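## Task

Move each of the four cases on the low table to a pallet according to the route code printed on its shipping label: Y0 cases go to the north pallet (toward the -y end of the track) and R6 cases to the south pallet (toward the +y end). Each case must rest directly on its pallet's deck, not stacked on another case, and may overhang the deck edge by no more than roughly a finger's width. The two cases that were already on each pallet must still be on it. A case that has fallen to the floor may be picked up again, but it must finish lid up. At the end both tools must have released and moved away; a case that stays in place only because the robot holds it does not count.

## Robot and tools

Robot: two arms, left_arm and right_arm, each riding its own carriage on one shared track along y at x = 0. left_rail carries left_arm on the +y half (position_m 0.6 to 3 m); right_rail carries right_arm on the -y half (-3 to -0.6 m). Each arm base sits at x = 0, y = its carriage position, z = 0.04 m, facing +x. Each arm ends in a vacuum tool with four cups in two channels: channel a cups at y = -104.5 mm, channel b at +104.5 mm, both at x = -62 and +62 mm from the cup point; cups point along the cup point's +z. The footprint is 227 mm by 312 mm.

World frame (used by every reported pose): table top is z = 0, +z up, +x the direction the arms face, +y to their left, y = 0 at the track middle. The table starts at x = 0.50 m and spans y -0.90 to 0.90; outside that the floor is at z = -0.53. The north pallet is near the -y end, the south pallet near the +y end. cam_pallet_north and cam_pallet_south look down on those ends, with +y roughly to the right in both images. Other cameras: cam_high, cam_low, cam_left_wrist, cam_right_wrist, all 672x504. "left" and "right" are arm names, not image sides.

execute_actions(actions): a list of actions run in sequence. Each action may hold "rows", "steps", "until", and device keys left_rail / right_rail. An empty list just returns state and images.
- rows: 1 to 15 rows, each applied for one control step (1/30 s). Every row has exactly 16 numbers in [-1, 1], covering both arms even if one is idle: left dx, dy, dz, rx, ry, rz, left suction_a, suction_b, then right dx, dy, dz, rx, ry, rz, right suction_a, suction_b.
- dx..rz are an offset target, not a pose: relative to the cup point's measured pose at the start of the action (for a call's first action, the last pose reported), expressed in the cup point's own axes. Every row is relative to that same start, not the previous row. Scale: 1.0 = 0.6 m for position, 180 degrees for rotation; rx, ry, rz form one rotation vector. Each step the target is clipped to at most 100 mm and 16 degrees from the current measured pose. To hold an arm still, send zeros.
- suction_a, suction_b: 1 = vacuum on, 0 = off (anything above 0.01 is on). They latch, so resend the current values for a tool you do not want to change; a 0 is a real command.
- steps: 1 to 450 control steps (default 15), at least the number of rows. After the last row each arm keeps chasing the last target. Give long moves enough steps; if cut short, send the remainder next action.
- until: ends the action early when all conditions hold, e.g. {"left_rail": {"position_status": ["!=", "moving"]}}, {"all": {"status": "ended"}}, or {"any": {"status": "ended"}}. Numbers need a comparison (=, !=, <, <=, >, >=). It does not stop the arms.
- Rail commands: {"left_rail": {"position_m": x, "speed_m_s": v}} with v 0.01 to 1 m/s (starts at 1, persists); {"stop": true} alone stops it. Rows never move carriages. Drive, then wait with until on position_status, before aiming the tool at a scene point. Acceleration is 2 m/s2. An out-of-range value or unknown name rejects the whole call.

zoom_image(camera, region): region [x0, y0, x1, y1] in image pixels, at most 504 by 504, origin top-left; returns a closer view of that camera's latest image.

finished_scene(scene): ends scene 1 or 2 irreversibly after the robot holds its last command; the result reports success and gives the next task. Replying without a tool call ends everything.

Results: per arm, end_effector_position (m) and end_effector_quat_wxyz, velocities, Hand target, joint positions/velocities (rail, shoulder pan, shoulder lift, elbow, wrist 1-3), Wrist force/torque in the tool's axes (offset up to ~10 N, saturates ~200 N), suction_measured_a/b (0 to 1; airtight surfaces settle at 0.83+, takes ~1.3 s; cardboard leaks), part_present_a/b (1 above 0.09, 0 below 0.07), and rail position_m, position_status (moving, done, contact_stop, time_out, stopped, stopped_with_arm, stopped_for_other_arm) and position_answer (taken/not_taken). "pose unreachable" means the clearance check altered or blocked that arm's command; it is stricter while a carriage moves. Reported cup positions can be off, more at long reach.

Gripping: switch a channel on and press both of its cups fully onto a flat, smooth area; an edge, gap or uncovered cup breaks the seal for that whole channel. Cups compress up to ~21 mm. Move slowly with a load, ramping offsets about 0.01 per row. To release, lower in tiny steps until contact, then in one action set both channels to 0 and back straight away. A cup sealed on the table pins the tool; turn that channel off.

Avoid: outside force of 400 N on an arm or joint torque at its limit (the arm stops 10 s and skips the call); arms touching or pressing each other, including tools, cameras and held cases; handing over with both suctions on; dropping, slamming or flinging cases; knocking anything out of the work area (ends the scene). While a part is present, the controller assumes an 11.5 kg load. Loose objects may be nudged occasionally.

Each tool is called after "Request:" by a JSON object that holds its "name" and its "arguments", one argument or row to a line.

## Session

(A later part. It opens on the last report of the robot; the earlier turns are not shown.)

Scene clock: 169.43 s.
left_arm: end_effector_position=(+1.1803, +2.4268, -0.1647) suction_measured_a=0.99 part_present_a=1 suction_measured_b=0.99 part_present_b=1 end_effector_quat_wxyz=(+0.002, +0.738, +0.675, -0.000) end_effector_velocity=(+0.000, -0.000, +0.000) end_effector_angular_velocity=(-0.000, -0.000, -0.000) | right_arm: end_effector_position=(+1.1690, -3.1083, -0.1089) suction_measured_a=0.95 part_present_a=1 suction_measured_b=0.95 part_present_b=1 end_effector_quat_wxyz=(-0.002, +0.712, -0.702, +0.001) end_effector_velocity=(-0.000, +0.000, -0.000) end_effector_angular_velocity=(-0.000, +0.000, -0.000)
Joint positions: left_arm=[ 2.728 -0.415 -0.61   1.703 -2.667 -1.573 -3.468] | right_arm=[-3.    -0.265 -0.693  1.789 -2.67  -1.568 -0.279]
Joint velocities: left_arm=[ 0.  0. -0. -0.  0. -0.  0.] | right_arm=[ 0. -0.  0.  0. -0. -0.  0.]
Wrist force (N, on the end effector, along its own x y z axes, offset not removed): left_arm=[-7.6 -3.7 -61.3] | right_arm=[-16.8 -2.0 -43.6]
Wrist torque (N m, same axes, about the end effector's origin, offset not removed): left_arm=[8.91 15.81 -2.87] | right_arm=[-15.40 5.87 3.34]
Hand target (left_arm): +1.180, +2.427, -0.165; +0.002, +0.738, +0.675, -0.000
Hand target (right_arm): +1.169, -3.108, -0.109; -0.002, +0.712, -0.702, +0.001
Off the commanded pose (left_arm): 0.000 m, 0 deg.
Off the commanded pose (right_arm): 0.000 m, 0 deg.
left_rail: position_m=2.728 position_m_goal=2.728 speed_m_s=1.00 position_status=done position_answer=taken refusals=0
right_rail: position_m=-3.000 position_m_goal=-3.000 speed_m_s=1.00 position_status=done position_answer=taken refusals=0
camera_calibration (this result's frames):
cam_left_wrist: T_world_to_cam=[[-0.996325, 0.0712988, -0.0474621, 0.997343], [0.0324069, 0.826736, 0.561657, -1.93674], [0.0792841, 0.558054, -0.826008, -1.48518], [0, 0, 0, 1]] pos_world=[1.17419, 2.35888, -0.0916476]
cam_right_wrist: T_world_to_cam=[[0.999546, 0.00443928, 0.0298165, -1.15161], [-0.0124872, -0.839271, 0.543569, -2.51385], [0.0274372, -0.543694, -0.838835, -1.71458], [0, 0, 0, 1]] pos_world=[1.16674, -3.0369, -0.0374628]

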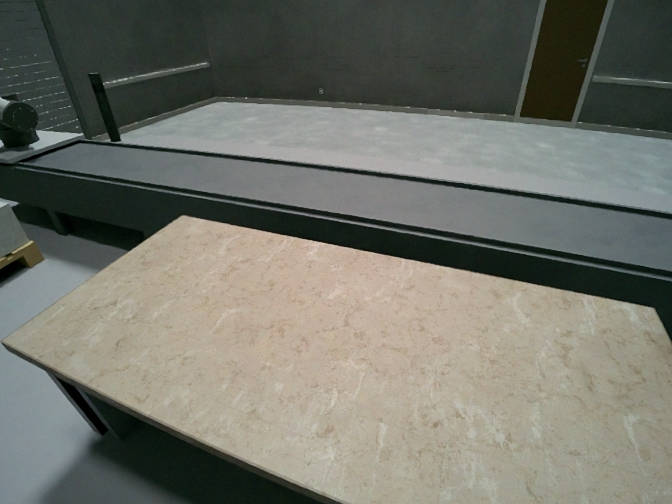

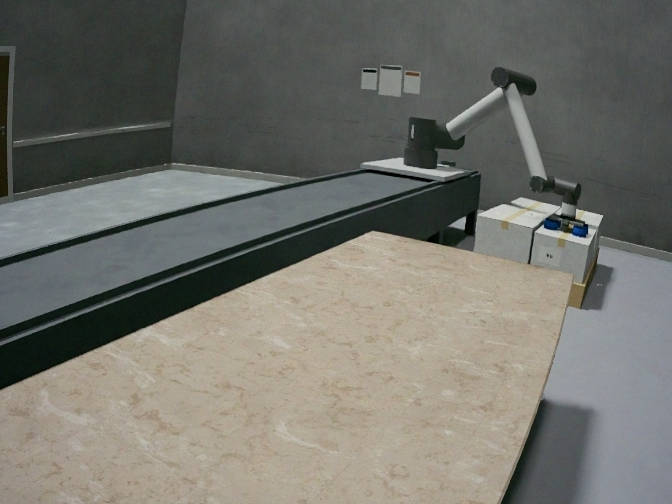

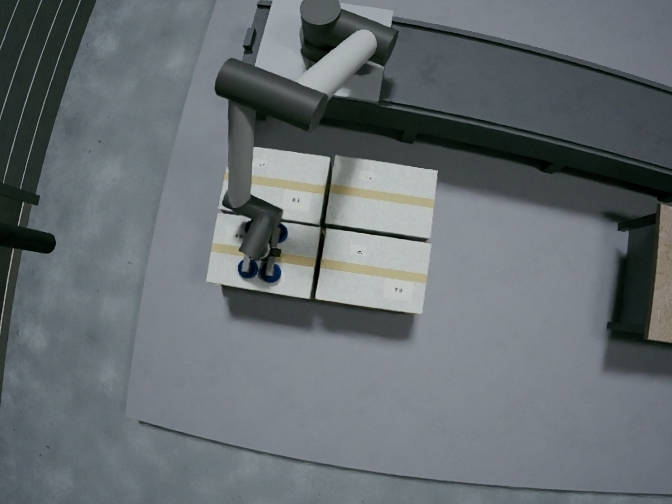

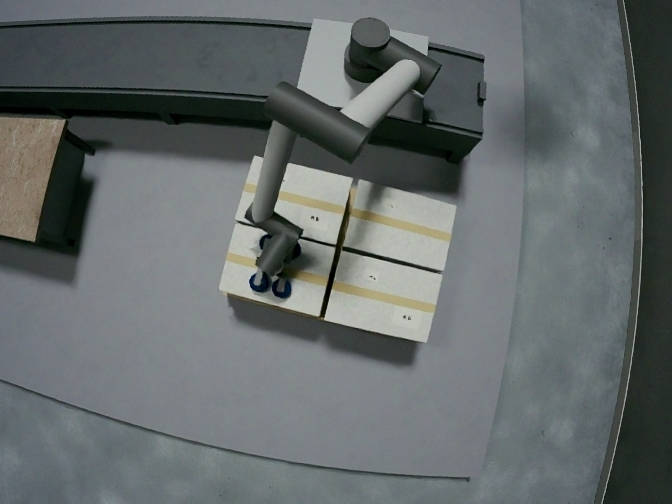

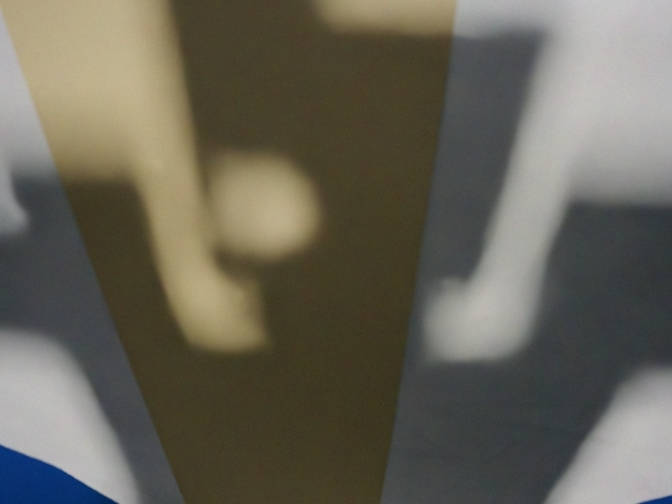

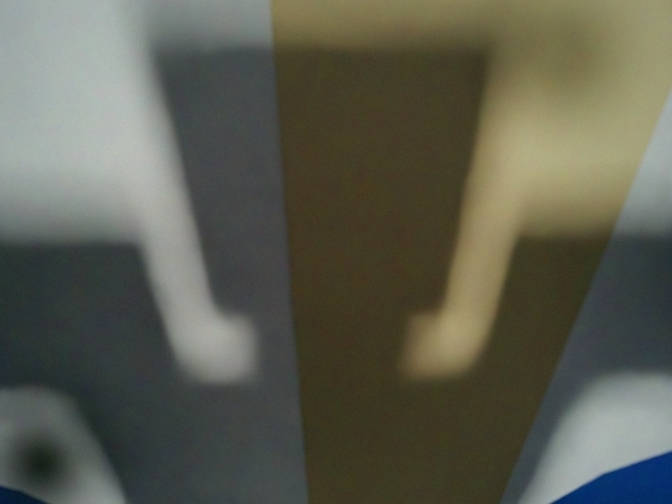

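Request:
{"name": "execute_actions", "arguments": {
  "actions": [
    {"rows": [[0,0,-0.004,0,0,0,0,0,0,0,-0.004,0,0,0,0,0],[0,0,-0.009,0,0,0,0,0,0,0,-0.009,0,0,0,0,0],[0,0,-0.014,0,0,0,0,0,0,0,-0.014,0,0,0,0,0],[0,0,-0.019,0,0,0,0,0,0,0,-0.019,0,0,0,0,0],[0,0,-0.024,0,0,0,0,0,0,0,-0.024,0,0,0,0,0],[0,0,-0.03,0,0,0,0,0,0,0,-0.03,0,0,0,0,0],[0,0,-0.036,0,0,0,0,0,0,0,-0.036,0,0,0,0,0],[0,0,-0.043,0,0,0,0,0,0,0,-0.043,0,0,0,0,0],[0,0,-0.051,0,0,0,0,0,0,0,-0.051,0,0,0,0,0],[0,0,-0.061,0,0,0,0,0,0,0,-0.061,0,0,0,0,0],[0,0,-0.073,0,0,0,0,0,0,0,-0.073,0,0,0,0,0],[0,0,-0.088,0,0,0,0,0,0,0,-0.088,0,0,0,0,0],[0,0,-0.106,0,0,0,0,0,0,0,-0.106,0,0,0,0,0],[0,0,-0.127,0,0,0,0,0,0,0,-0.127,0,0,0,0,0],[0,0,-0.2,0,0,0,0,0,0,0,-0.2,0,0,0,0,0]], "steps": 15}
  ]
}}

Scene clock: 171.40 s.
left_arm: end_effector_position=(+1.1798, +2.4272, -0.1217) suction_measured_a=0.00 part_present_a=0 suction_measured_b=0.00 part_present_b=0 end_effector_quat_wxyz=(+0.001, +0.738, +0.675, -0.001) end_effector_velocity=(+0.003, +0.001, +0.248) end_effector_angular_velocity=(-0.001, -0.003, -0.000) | right_arm: end_effector_position=(+1.1684, -3.1082, -0.0659) suction_measured_a=0.01 part_present_a=0 suction_measured_b=0.01 part_present_b=0 end_effector_quat_wxyz=(-0.002, +0.712, -0.702, +0.000) end_effector_velocity=(+0.002, -0.000, +0.247) end_effector_angular_velocity=(-0.001, -0.003, -0.000)
Joint positions: left_arm=[ 2.728 -0.415 -0.655  1.713 -2.63  -1.573 -3.468] | right_arm=[-3.    -0.265 -0.738  1.795 -2.63  -1.568 -0.28 ]
Joint velocities: left_arm=[ 0.     0.002 -0.252  0.041  0.207  0.     0.002] | right_arm=[ 0.    -0.    -0.255  0.021  0.23   0.     0.   ]
Wrist force (N, on the end effector, along its own x y z axes, offset not removed): left_arm=[1.8 0.1 2.4] | right_arm=[1.7 -4.6 12.4]
Wrist torque (N m, same axes, about the end effector's origin, offset not removed): left_arm=[0.69 0.02 -0.57] | right_arm=[-0.41 -0.63 -0.30]
Hand target (left_arm): +1.181, +2.427, -0.049; +0.003, +0.738, +0.675, +0.000
Hand target (right_arm): +1.169, -3.108, +0.007; -0.003, +0.712, -0.702, +0.002
Off the commanded pose (left_arm): 0.077 m, 0 deg.
Off the commanded pose (right_arm): 0.077 m, 0 deg.
left_rail: position_m=2.728 position_m_goal=2.728 speed_m_s=1.00 position_status=done position_answer=taken refusals=0
right_rail: position_m=-3.000 position_m_goal=-3.000 speed_m_s=1.00 position_status=done position_answer=taken refusals=0
camera_calibration (this result's frames):
cam_left_wrist: T_world_to_cam=[[-0.996379, 0.0713101, -0.0463078, 0.998993], [0.0330353, 0.82651, 0.561952, -1.96134], [0.0783467, 0.558388, -0.825872, -1.44945], [0, 0, 0, 1]] pos_world=[1.17373, 2.35918, -0.048616]
cam_right_wrist: T_world_to_cam=[[0.999574, 0.00453309, 0.0288418, -1.15215], [-0.0118715, -0.839415, 0.543361, -2.5383], [0.0266734, -0.543472, -0.839003, -1.67691], [0, 0, 0, 1]] pos_world=[1.16625, -3.03682, 0.00551249]

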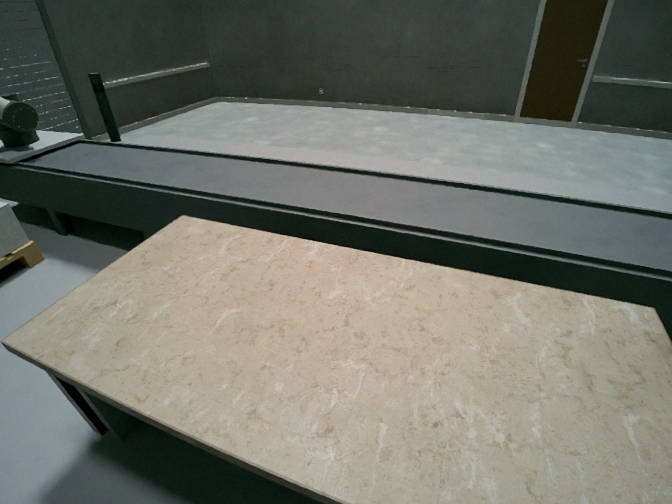

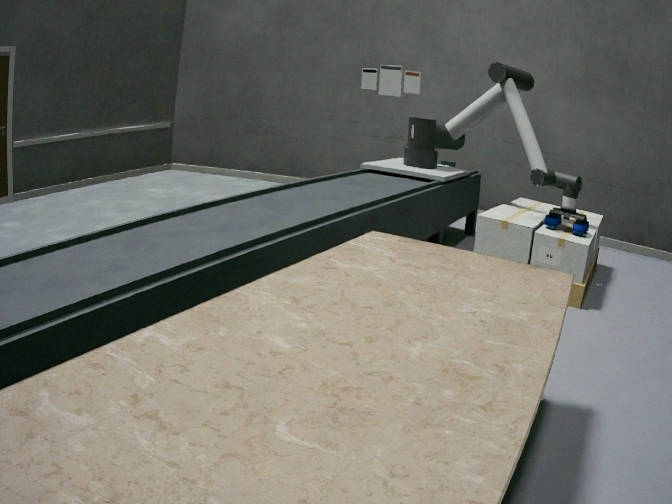

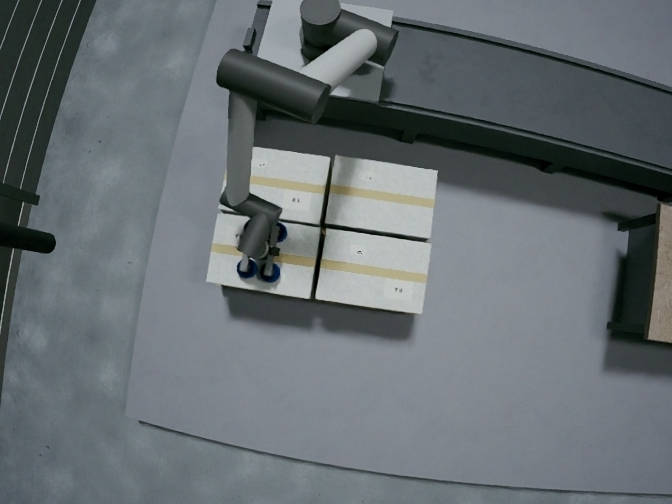

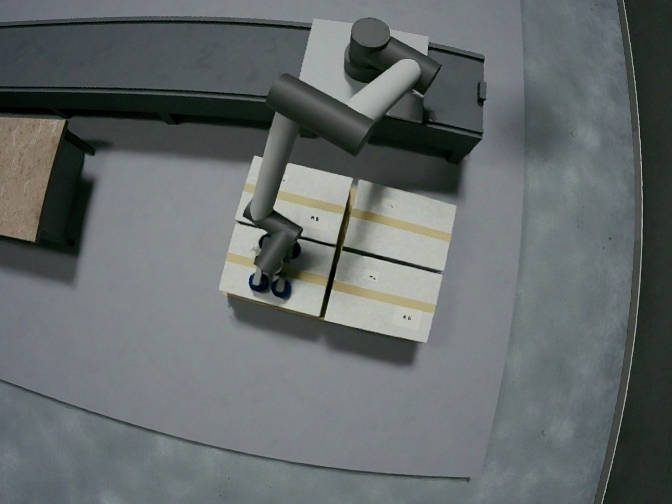

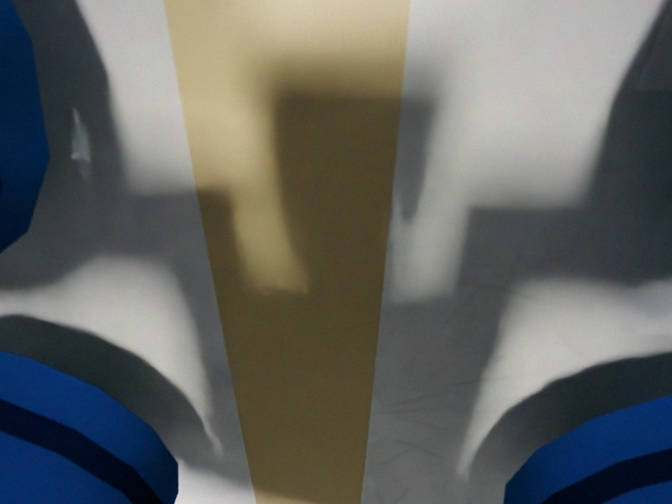

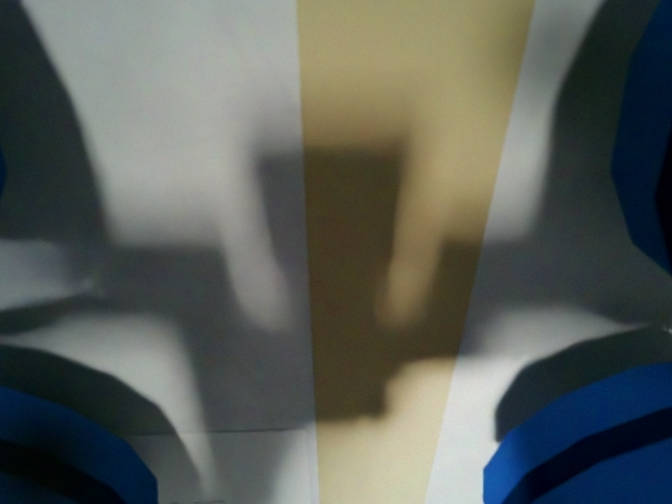

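Request:
{"name": "execute_actions", "arguments": {
  "actions": []
}}

Scene clock: 172.03 s.
left_arm: end_effector_position=(+1.1806, +2.4276, -0.0496) suction_measured_a=0.00 part_present_a=0 suction_measured_b=0.00 part_present_b=0 end_effector_quat_wxyz=(+0.002, +0.738, +0.675, +0.000) end_effector_velocity=(+0.000, +0.000, +0.004) end_effector_angular_velocity=(-0.000, -0.000, +0.000) | right_arm: end_effector_position=(+1.1686, -3.1080, +0.0062) suction_measured_a=0.01 part_present_a=0 suction_measured_b=0.01 part_present_b=0 end_effector_quat_wxyz=(-0.003, +0.712, -0.702, +0.002) end_effector_velocity=(+0.000, +0.000, +0.004) end_effector_angular_velocity=(-0.000, -0.001, +0.000)
Joint positions: left_arm=[ 2.728 -0.415 -0.727  1.722 -2.57  -1.573 -3.467] | right_arm=[-3.    -0.265 -0.812  1.798 -2.563 -1.568 -0.279]
Joint velocities: left_arm=[ 0.     0.    -0.004  0.     0.003  0.     0.   ] | right_arm=[ 0.     0.    -0.004  0.     0.003  0.     0.   ]
Wrist force (N, on the end effector, along its own x y z axes, offset not removed): left_arm=[0.4 1.9 -5.1] | right_arm=[0.2 -1.4 13.6]
Wrist torque (N m, same axes, about the end effector's origin, offset not removed): left_arm=[0.92 0.34 -0.66] | right_arm=[0.05 -0.48 -0.26]
Hand target (left_arm): +1.181, +2.427, -0.049; +0.003, +0.738, +0.675, +0.000
Hand target (right_arm): +1.169, -3.108, +0.007; -0.003, +0.712, -0.702, +0.002
Off the commanded pose (left_arm): 0.005 m, 0 deg.
Off the commanded pose (right_arm): 0.005 m, 0 deg.
left_rail: position_m=2.728 position_m_goal=2.728 speed_m_s=1.00 position_status=done position_answer=taken refusals=0
right_rail: position_m=-3.000 position_m_goal=-3.000 speed_m_s=1.00 position_status=done position_answer=taken refusals=0
camera_calibration (this result's frames):
cam_left_wrist: T_world_to_cam=[[-0.99625, 0.071255, -0.0490761, 1.00299], [0.031515, 0.827113, 0.561151, -2.00192], [0.0805763, 0.557501, -0.826257, -1.39077], [0, 0, 0, 1]] pos_world=[1.17438, 2.3597, 0.0234709]
cam_right_wrist: T_world_to_cam=[[0.999481, 0.00442734, 0.0319131, -1.15469], [-0.013654, -0.838963, 0.544017, -2.57384], [0.0291825, -0.54417, -0.838467, -1.62137], [0, 0, 0, 1]] pos_world=[1.16627, -3.03655, 0.0776018]

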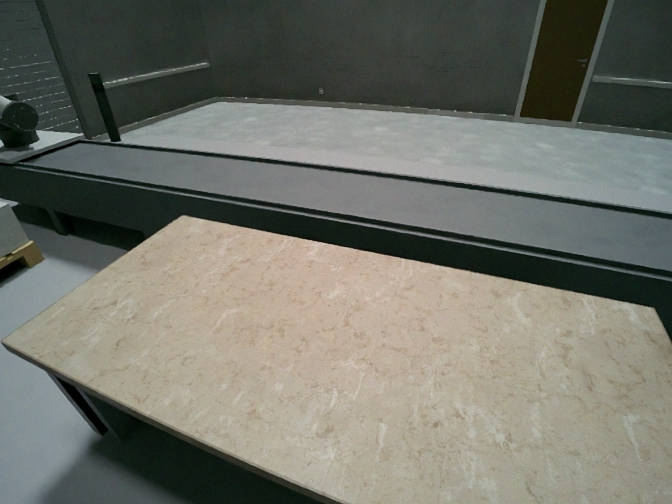

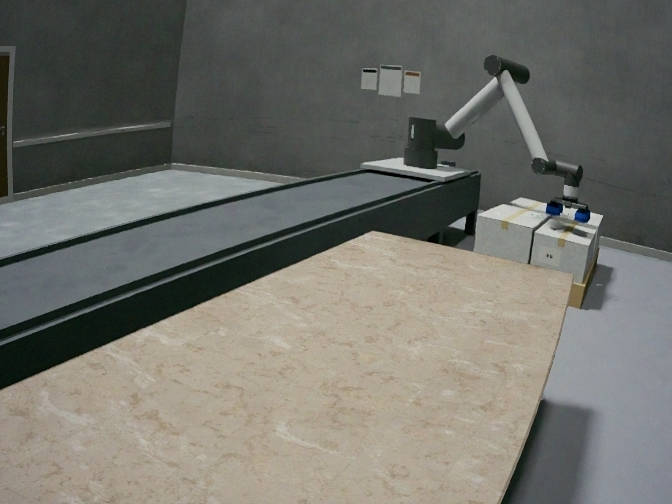

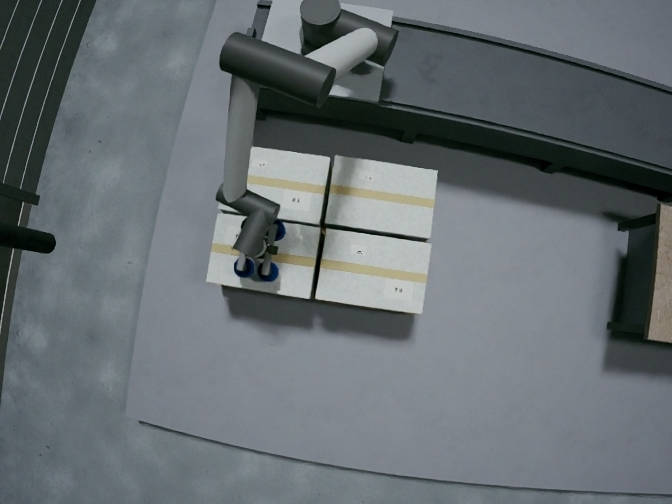

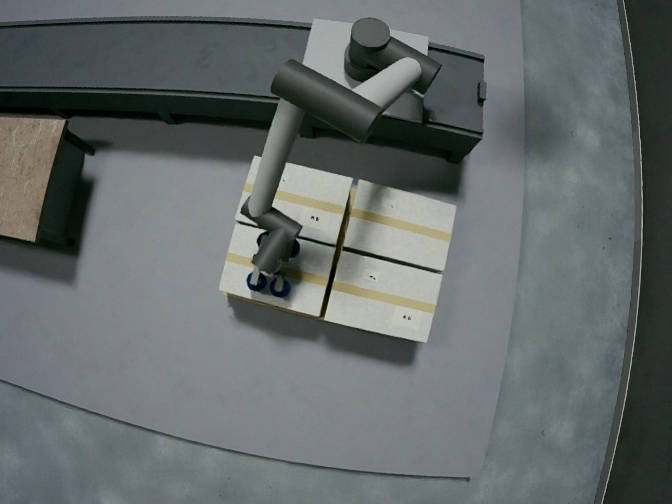

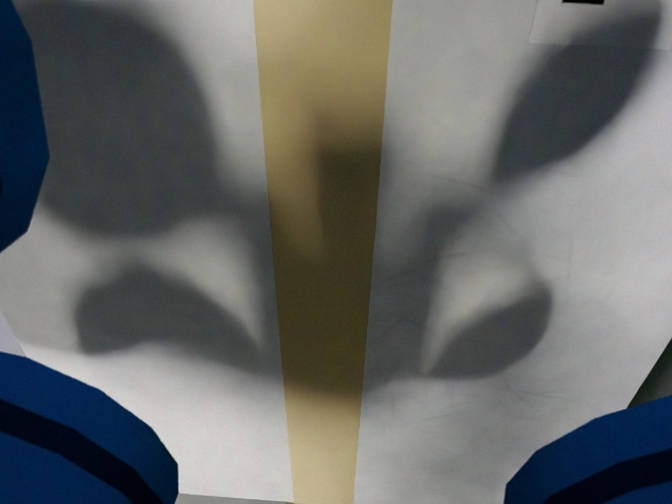

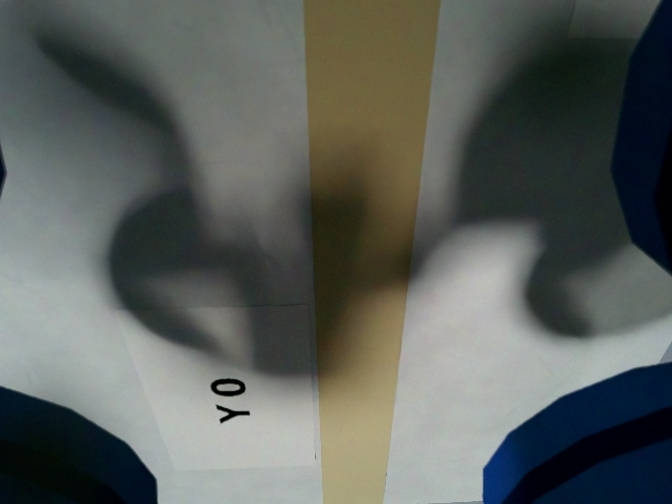

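Request:
{"name": "execute_actions", "arguments": {
  "actions": [
    {"left_rail": {"position_m": 1.85}, "right_rail": {"position_m": -1.65}, "steps": 1}
  ]
}}

Scene clock: 172.73 s.
left_arm: end_effector_position=(+1.1806, +2.4276, -0.0491) suction_measured_a=0.00 part_present_a=0 suction_measured_b=0.00 part_present_b=0 end_effector_quat_wxyz=(+0.003, +0.738, +0.675, +0.000) end_effector_velocity=(-0.001, -0.006, +0.005) end_effector_angular_velocity=(+0.001, +0.003, +0.000) | right_arm: end_effector_position=(+1.1687, -3.1079, +0.0069) suction_measured_a=0.01 part_present_a=0 suction_measured_b=0.01 part_present_b=0 end_effector_quat_wxyz=(-0.003, +0.712, -0.702, +0.002) end_effector_velocity=(-0.001, +0.004, +0.005) end_effector_angular_velocity=(+0.001, +0.004, +0.000)
Joint positions: left_arm=[ 2.728 -0.415 -0.727  1.722 -2.57  -1.573 -3.467] | right_arm=[-3.    -0.265 -0.812  1.798 -2.563 -1.568 -0.279]
Joint velocities: left_arm=[-0.007  0.    -0.006  0.001  0.008  0.    -0.   ] | right_arm=[ 0.004 -0.    -0.005 -0.     0.009  0.     0.   ]
Wrist force (N, on the end effector, along its own x y z axes, offset not removed): left_arm=[0.7 -2.9 -4.8] | right_arm=[0.7 -6.2 10.1]
Wrist torque (N m, same axes, about the end effector's origin, offset not removed): left_arm=[0.36 0.25 -0.51] | right_arm=[-0.62 -0.50 -0.36]
Hand target (left_arm): +1.180, +2.425, -0.045; +0.002, +0.738, +0.675, -0.000
Hand target (right_arm): +1.168, -3.106, +0.011; -0.002, +0.712, -0.702, +0.001
Off the commanded pose (left_arm): 0.004 m, 0 deg.
Off the commanded pose (right_arm): 0.004 m, 0 deg.
left_rail: position_m=2.728 position_m_goal=1.850 speed_m_s=1.00 position_status=moving position_answer=taken refusals=0
right_rail: position_m=-3.000 position_m_goal=-1.650 speed_m_s=1.00 position_status=moving position_answer=taken refusals=0
camera_calibration (this result's frames):
cam_left_wrist: T_world_to_cam=[[-0.996246, 0.0712487, -0.0491737, 1.00306], [0.031458, 0.827136, 0.561121, -2.0022], [0.0806525, 0.557468, -0.826272, -1.39028], [0, 0, 0, 1]] pos_world=[1.17441, 2.35966, 0.0240488]
cam_right_wrist: T_world_to_cam=[[0.999476, 0.00445731, 0.0320469, -1.15465], [-0.0137017, -0.838963, 0.544016, -2.57407], [0.029311, -0.54417, -0.838463, -1.62097], [0, 0, 0, 1]] pos_world=[1.16629, -3.03649, 0.0782168]

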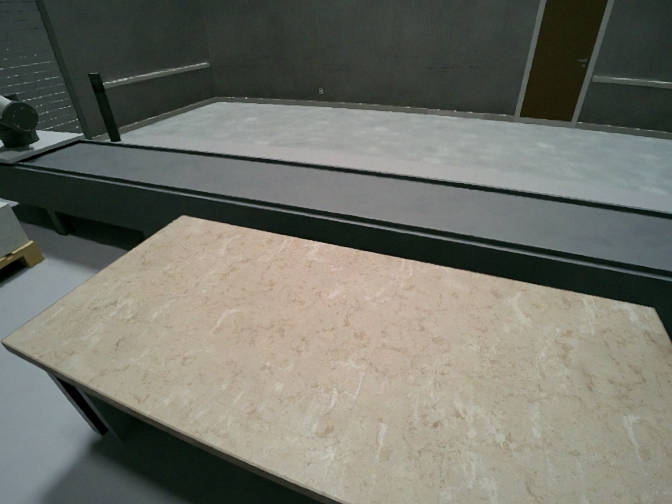

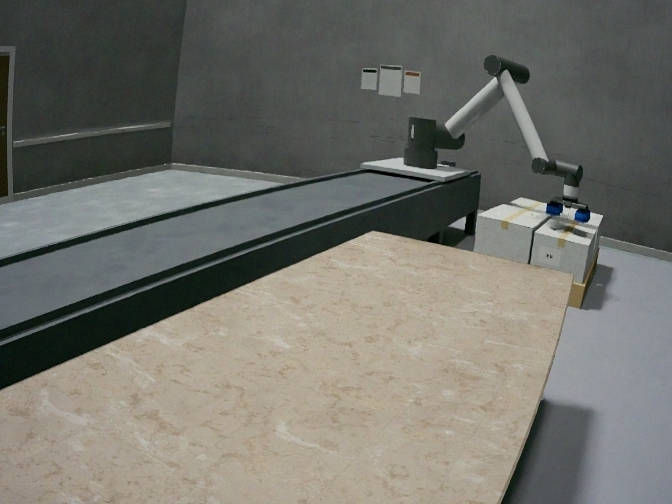

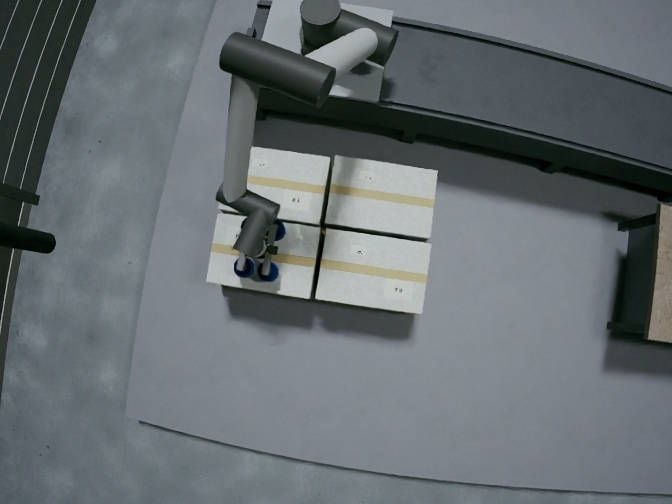

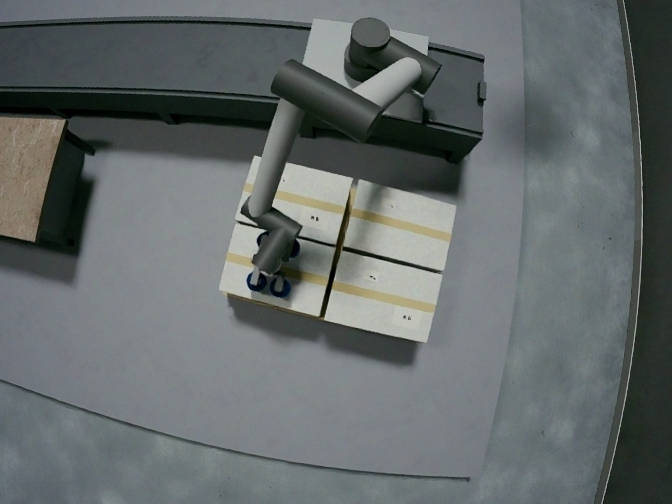

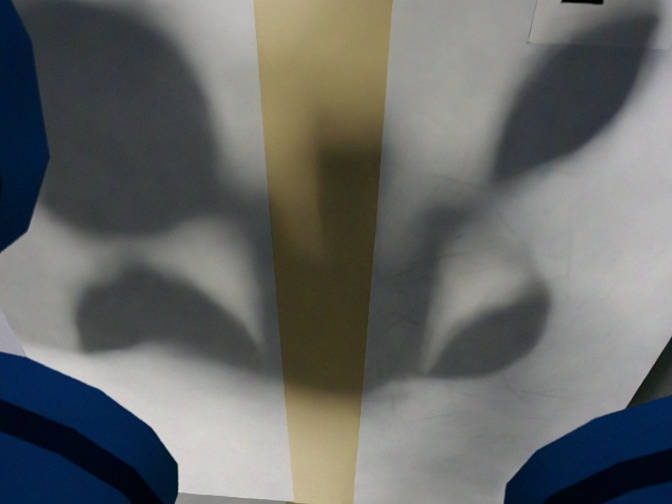

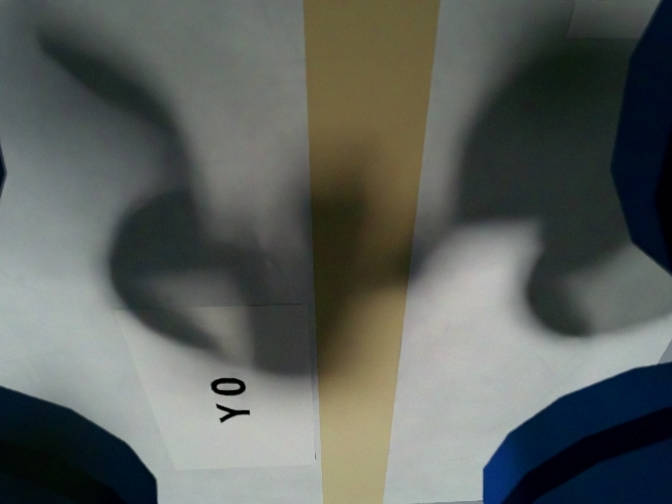

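Request:
{"name": "zoom_image", "arguments": {
  "camera": "cam_pallet_south",
  "region": [200, 140, 480, 360]
}}

Region (200, 140, 480, 360) of cam_pallet_south's 672x504 image, scaled by 1.800, with more detail than that image has; it fills the top 396 rows of this view, and the rest is white.

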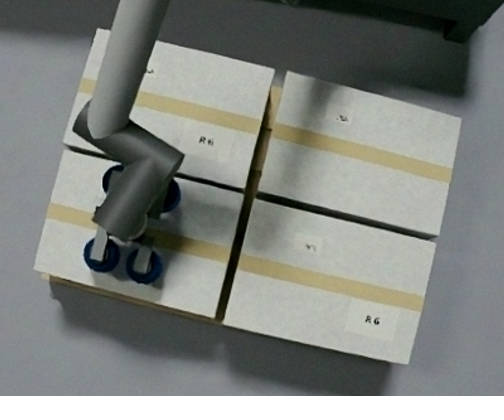

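Request:
{"name": "zoom_image", "arguments": {
  "camera": "cam_pallet_north",
  "region": [190, 130, 460, 340]
}}

Region (190, 130, 460, 340) of cam_pallet_north's 672x504 image, scaled by 1.867, with more detail than that image has.

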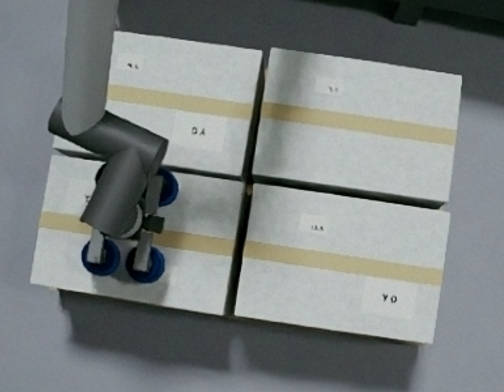

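Request:
{"name": "execute_actions", "arguments": {
  "actions": []
}}

Scene clock: 174.13 s.
left_arm: end_effector_position=(+1.1799, +1.5488, -0.0448) suction_measured_a=0.00 part_present_a=0 suction_measured_b=0.00 part_present_b=0 end_effector_quat_wxyz=(+0.002, +0.738, +0.675, -0.000) end_effector_velocity=(+0.001, +0.003, +0.000) end_effector_angular_velocity=(-0.000, -0.000, +0.002) | right_arm: end_effector_position=(+1.1683, -1.9617, +0.0111) suction_measured_a=0.01 part_present_a=0 suction_measured_b=0.01 part_present_b=0 end_effector_quat_wxyz=(-0.002, +0.712, -0.702, +0.001) end_effector_velocity=(+0.000, +0.912, +0.000) end_effector_angular_velocity=(-0.000, -0.000, +0.001)
Joint positions: left_arm=[ 1.85  -0.415 -0.732  1.722 -2.564 -1.573 -3.468] | right_arm=[-1.853 -0.265 -0.816  1.798 -2.555 -1.568 -0.28 ]
Joint velocities: left_arm=[-0.     0.002 -0.     0.     0.    -0.     0.   ] | right_arm=[ 0.91   0.001 -0.    -0.     0.    -0.     0.   ]
Wrist force (N, on the end effector, along its own x y z axes, offset not removed): left_arm=[-0.9 -0.5 -1.8] | right_arm=[-2.3 -0.5 11.0]
Wrist torque (N m, same axes, about the end effector's origin, offset not removed): left_arm=[0.64 0.42 -0.53] | right_arm=[0.17 -0.44 -0.42]
Hand target (left_arm): +1.180, +1.549, -0.045; +0.002, +0.738, +0.675, -0.000
Hand target (right_arm): +1.168, -1.918, +0.011; -0.002, +0.712, -0.702, +0.001
Off the commanded pose (left_arm): 0.000 m, 0 deg.
Off the commanded pose (right_arm): 0.000 m, 0 deg.
left_rail: position_m=1.850 position_m_goal=1.850 speed_m_s=1.00 position_status=done position_answer=taken refusals=0
right_rail: position_m=-1.853 position_m_goal=-1.650 speed_m_s=1.00 position_status=moving position_answer=taken refusals=0
camera_calibration (this result's frames):
cam_left_wrist: T_world_to_cam=[[-0.996315, 0.0714203, -0.0474833, 1.06505], [0.0324963, 0.826735, 0.561652, -1.2783], [0.0793695, 0.55804, -0.82601, -0.896153], [0, 0, 0, 1]] pos_world=[1.17379, 1.48084, 0.028303]
cam_right_wrist: T_world_to_cam=[[0.999544, 0.00451882, 0.0298696, -1.15949], [-0.0124487, -0.839285, 0.543549, -1.6168], [0.0275253, -0.543673, -0.838846, -0.990584], [0, 0, 0, 1]] pos_world=[1.1661, -1.89027, 0.0824993]

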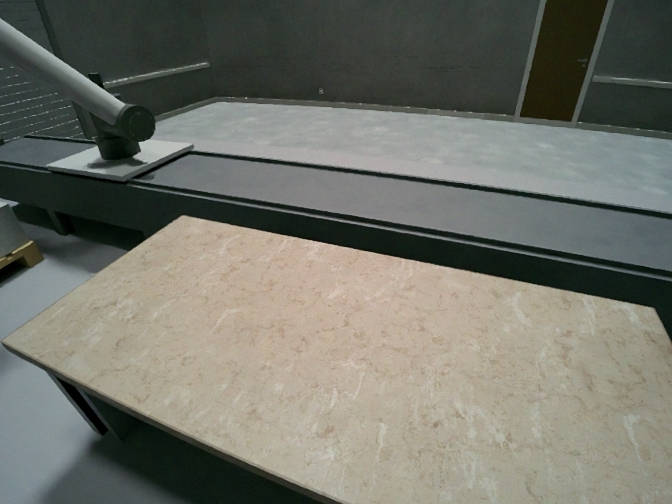

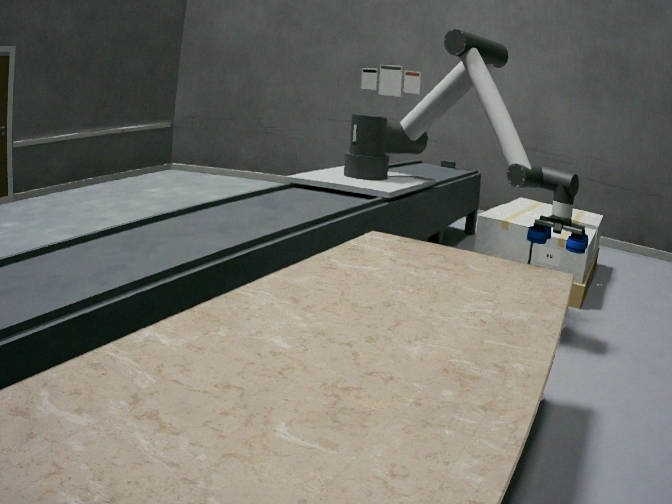

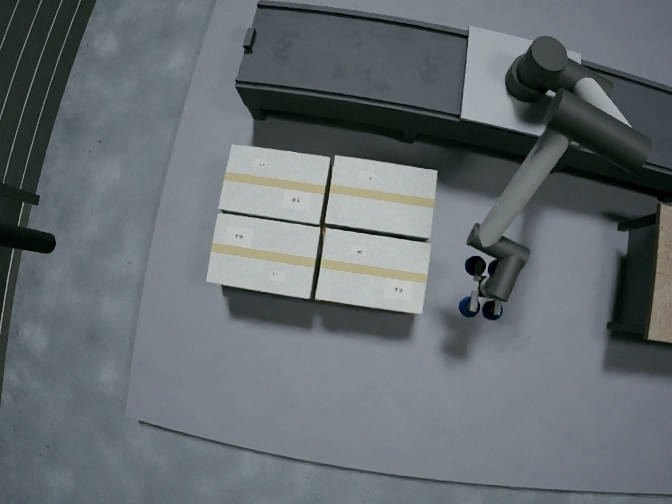

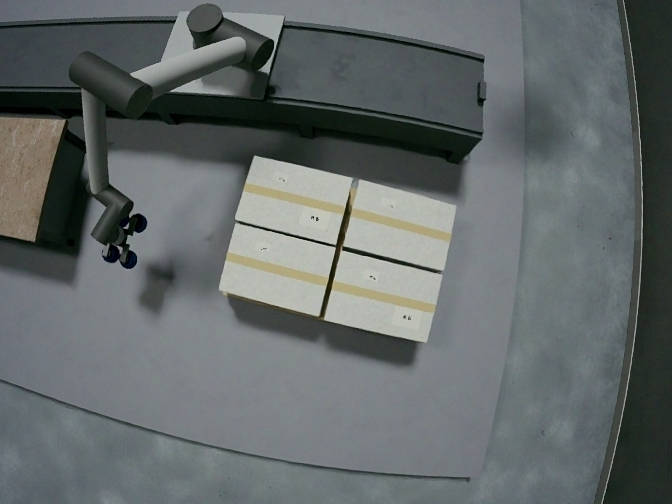

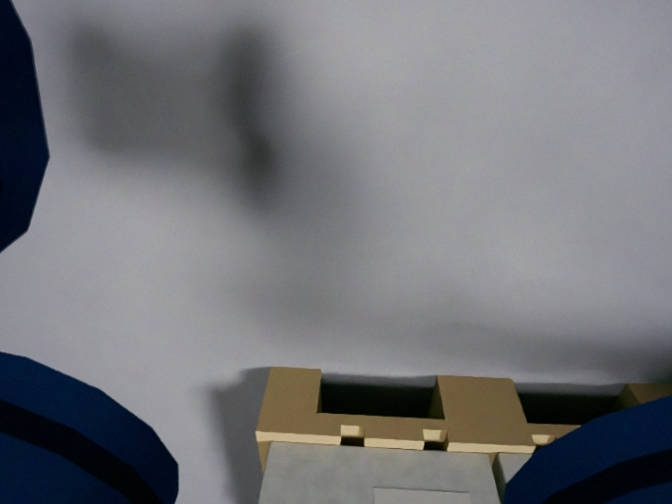

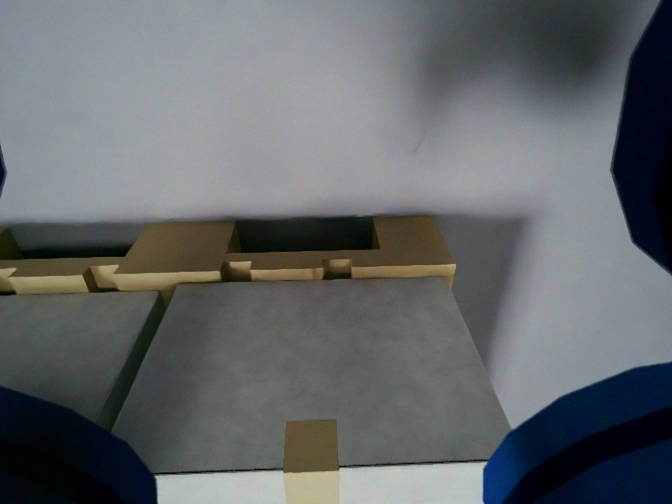

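Request:
{"name": "zoom_image", "arguments": {
  "camera": "cam_pallet_north",
  "region": [190, 130, 460, 340]
}}

Request:
{"name": "zoom_image", "arguments": {
  "camera": "cam_pallet_south",
  "region": [200, 140, 480, 360]
}}

Region (190, 130, 460, 340) of cam_pallet_north's 672x504 image, scaled by 1.867, with more detail than that image has.

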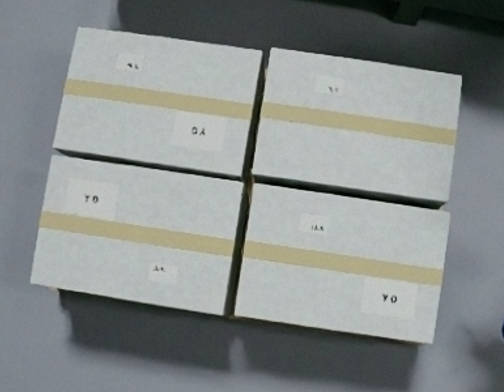

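Region (200, 140, 480, 360) of cam_pallet_south's 672x504 image, scaled by 1.800, with more detail than that image has; it fills the top 396 rows of this view, and the rest is white.

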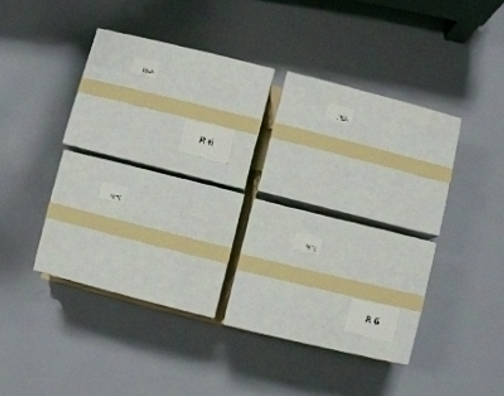

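Request:
{"name": "execute_actions", "arguments": {
  "actions": []
}}

Scene clock: 177.17 s.
left_arm: end_effector_position=(+1.1800, +1.5489, -0.0448) suction_measured_a=0.00 part_present_a=0 suction_measured_b=0.00 part_present_b=0 end_effector_quat_wxyz=(+0.002, +0.738, +0.675, -0.000) end_effector_velocity=(+0.000, -0.000, +0.000) end_effector_angular_velocity=(-0.000, -0.000, -0.000) | right_arm: end_effector_position=(+1.1683, -1.7583, +0.0111) suction_measured_a=0.01 part_present_a=0 suction_measured_b=0.01 part_present_b=0 end_effector_quat_wxyz=(-0.002, +0.712, -0.702, +0.001) end_effector_velocity=(+0.000, +0.000, +0.000) end_effector_angular_velocity=(-0.000, -0.000, +0.000)
Joint positions: left_arm=[ 1.85  -0.415 -0.732  1.722 -2.564 -1.573 -3.468] | right_arm=[-1.65  -0.265 -0.816  1.798 -2.555 -1.568 -0.28 ]
Joint velocities: left_arm=[ 0. -0. -0.  0. -0.  0. -0.] | right_arm=[ 0.  0. -0.  0. -0. -0.  0.]
Wrist force (N, on the end effector, along its own x y z axes, offset not removed): left_arm=[3.5 -3.0 -1.4] | right_arm=[-3.7 -6.3 12.8]
Wrist torque (N m, same axes, about the end effector's origin, offset not removed): left_arm=[0.43 -0.01 -0.59] | right_arm=[-0.73 -0.12 -0.24]
Hand target (left_arm): +1.180, +1.549, -0.045; +0.002, +0.738, +0.675, -0.000
Hand target (right_arm): +1.168, -1.758, +0.011; -0.002, +0.712, -0.702, +0.001
Off the commanded pose (left_arm): 0.000 m, 0 deg.
Off the commanded pose (right_arm): 0.000 m, 0 deg.
left_rail: position_m=1.850 position_m_goal=1.850 speed_m_s=1.00 position_status=done position_answer=taken refusals=0
right_rail: position_m=-1.650 position_m_goal=-1.650 speed_m_s=1.00 position_status=done position_answer=taken refusals=0
camera_calibration (this result's frames):
cam_left_wrist: T_world_to_cam=[[-0.996324, 0.0712995, -0.0474947, 1.06527], [0.0323903, 0.826743, 0.561646, -1.27832], [0.079311, 0.558043, -0.826013, -0.896148], [0, 0, 0, 1]] pos_world=[1.17384, 1.48098, 0.0283295]
cam_right_wrist: T_world_to_cam=[[0.999544, 0.0044377, 0.0298761, -1.16055], [-0.0125214, -0.839264, 0.54358, -1.44602], [0.0274862, -0.543706, -0.838825, -0.880029], [0, 0, 0, 1]] pos_world=[1.16611, -1.68692, 0.0825102]

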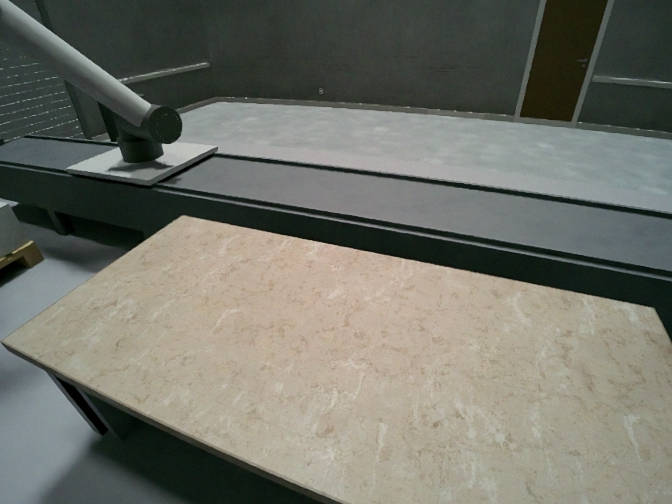

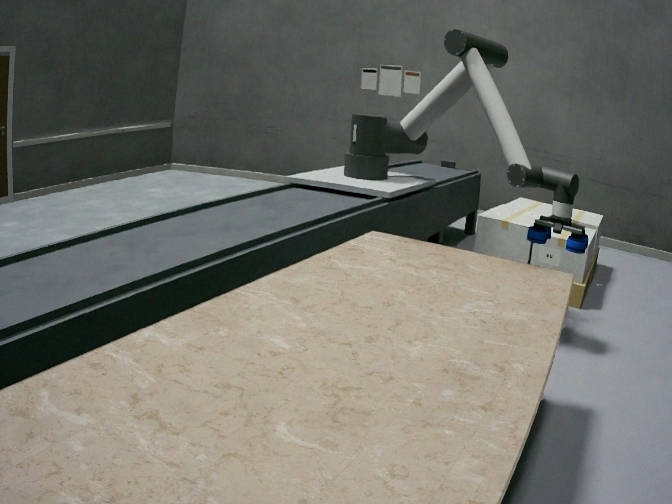

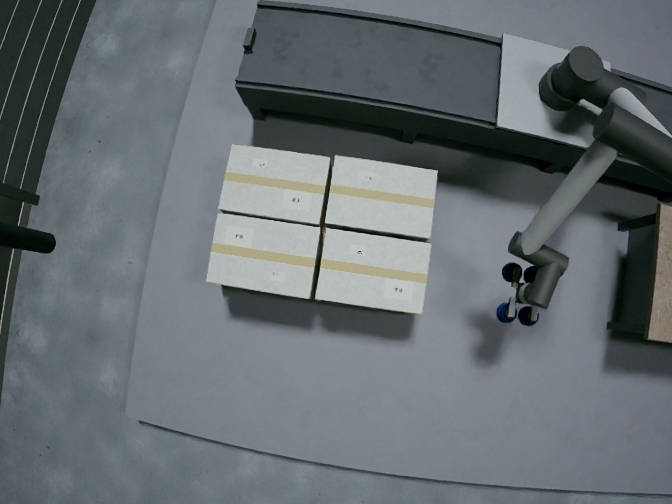

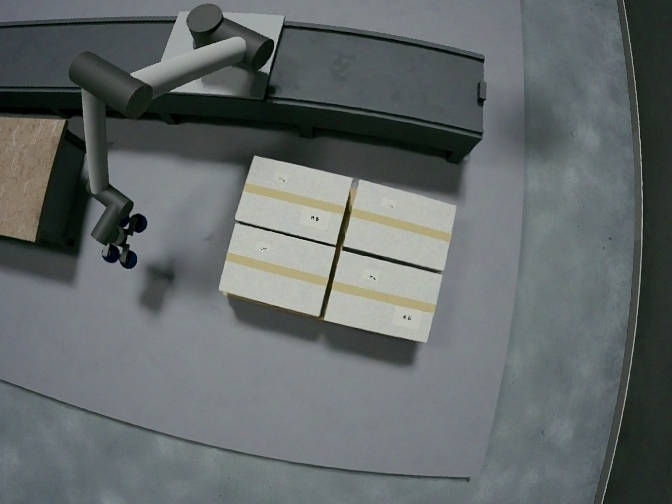

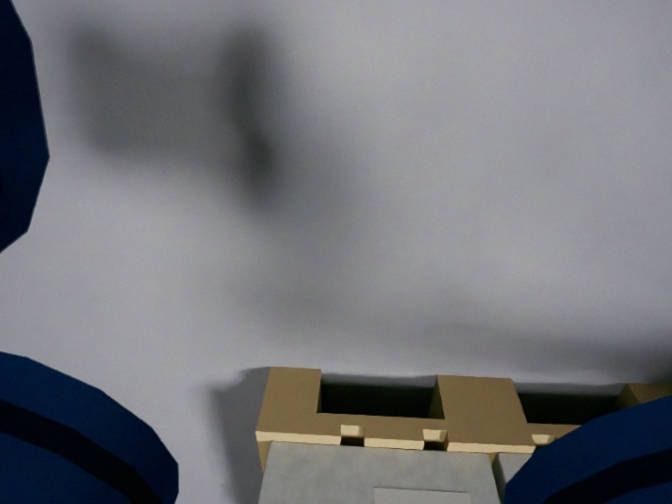

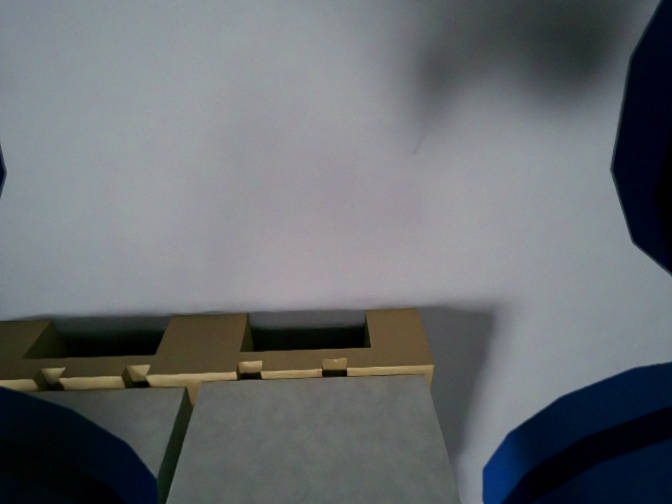

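All four cases are placed, and both arms are clear and stopped.

Request:
{"name": "finished_scene", "arguments": {
  "scene": 2
}}

The scene is finished: the task was done.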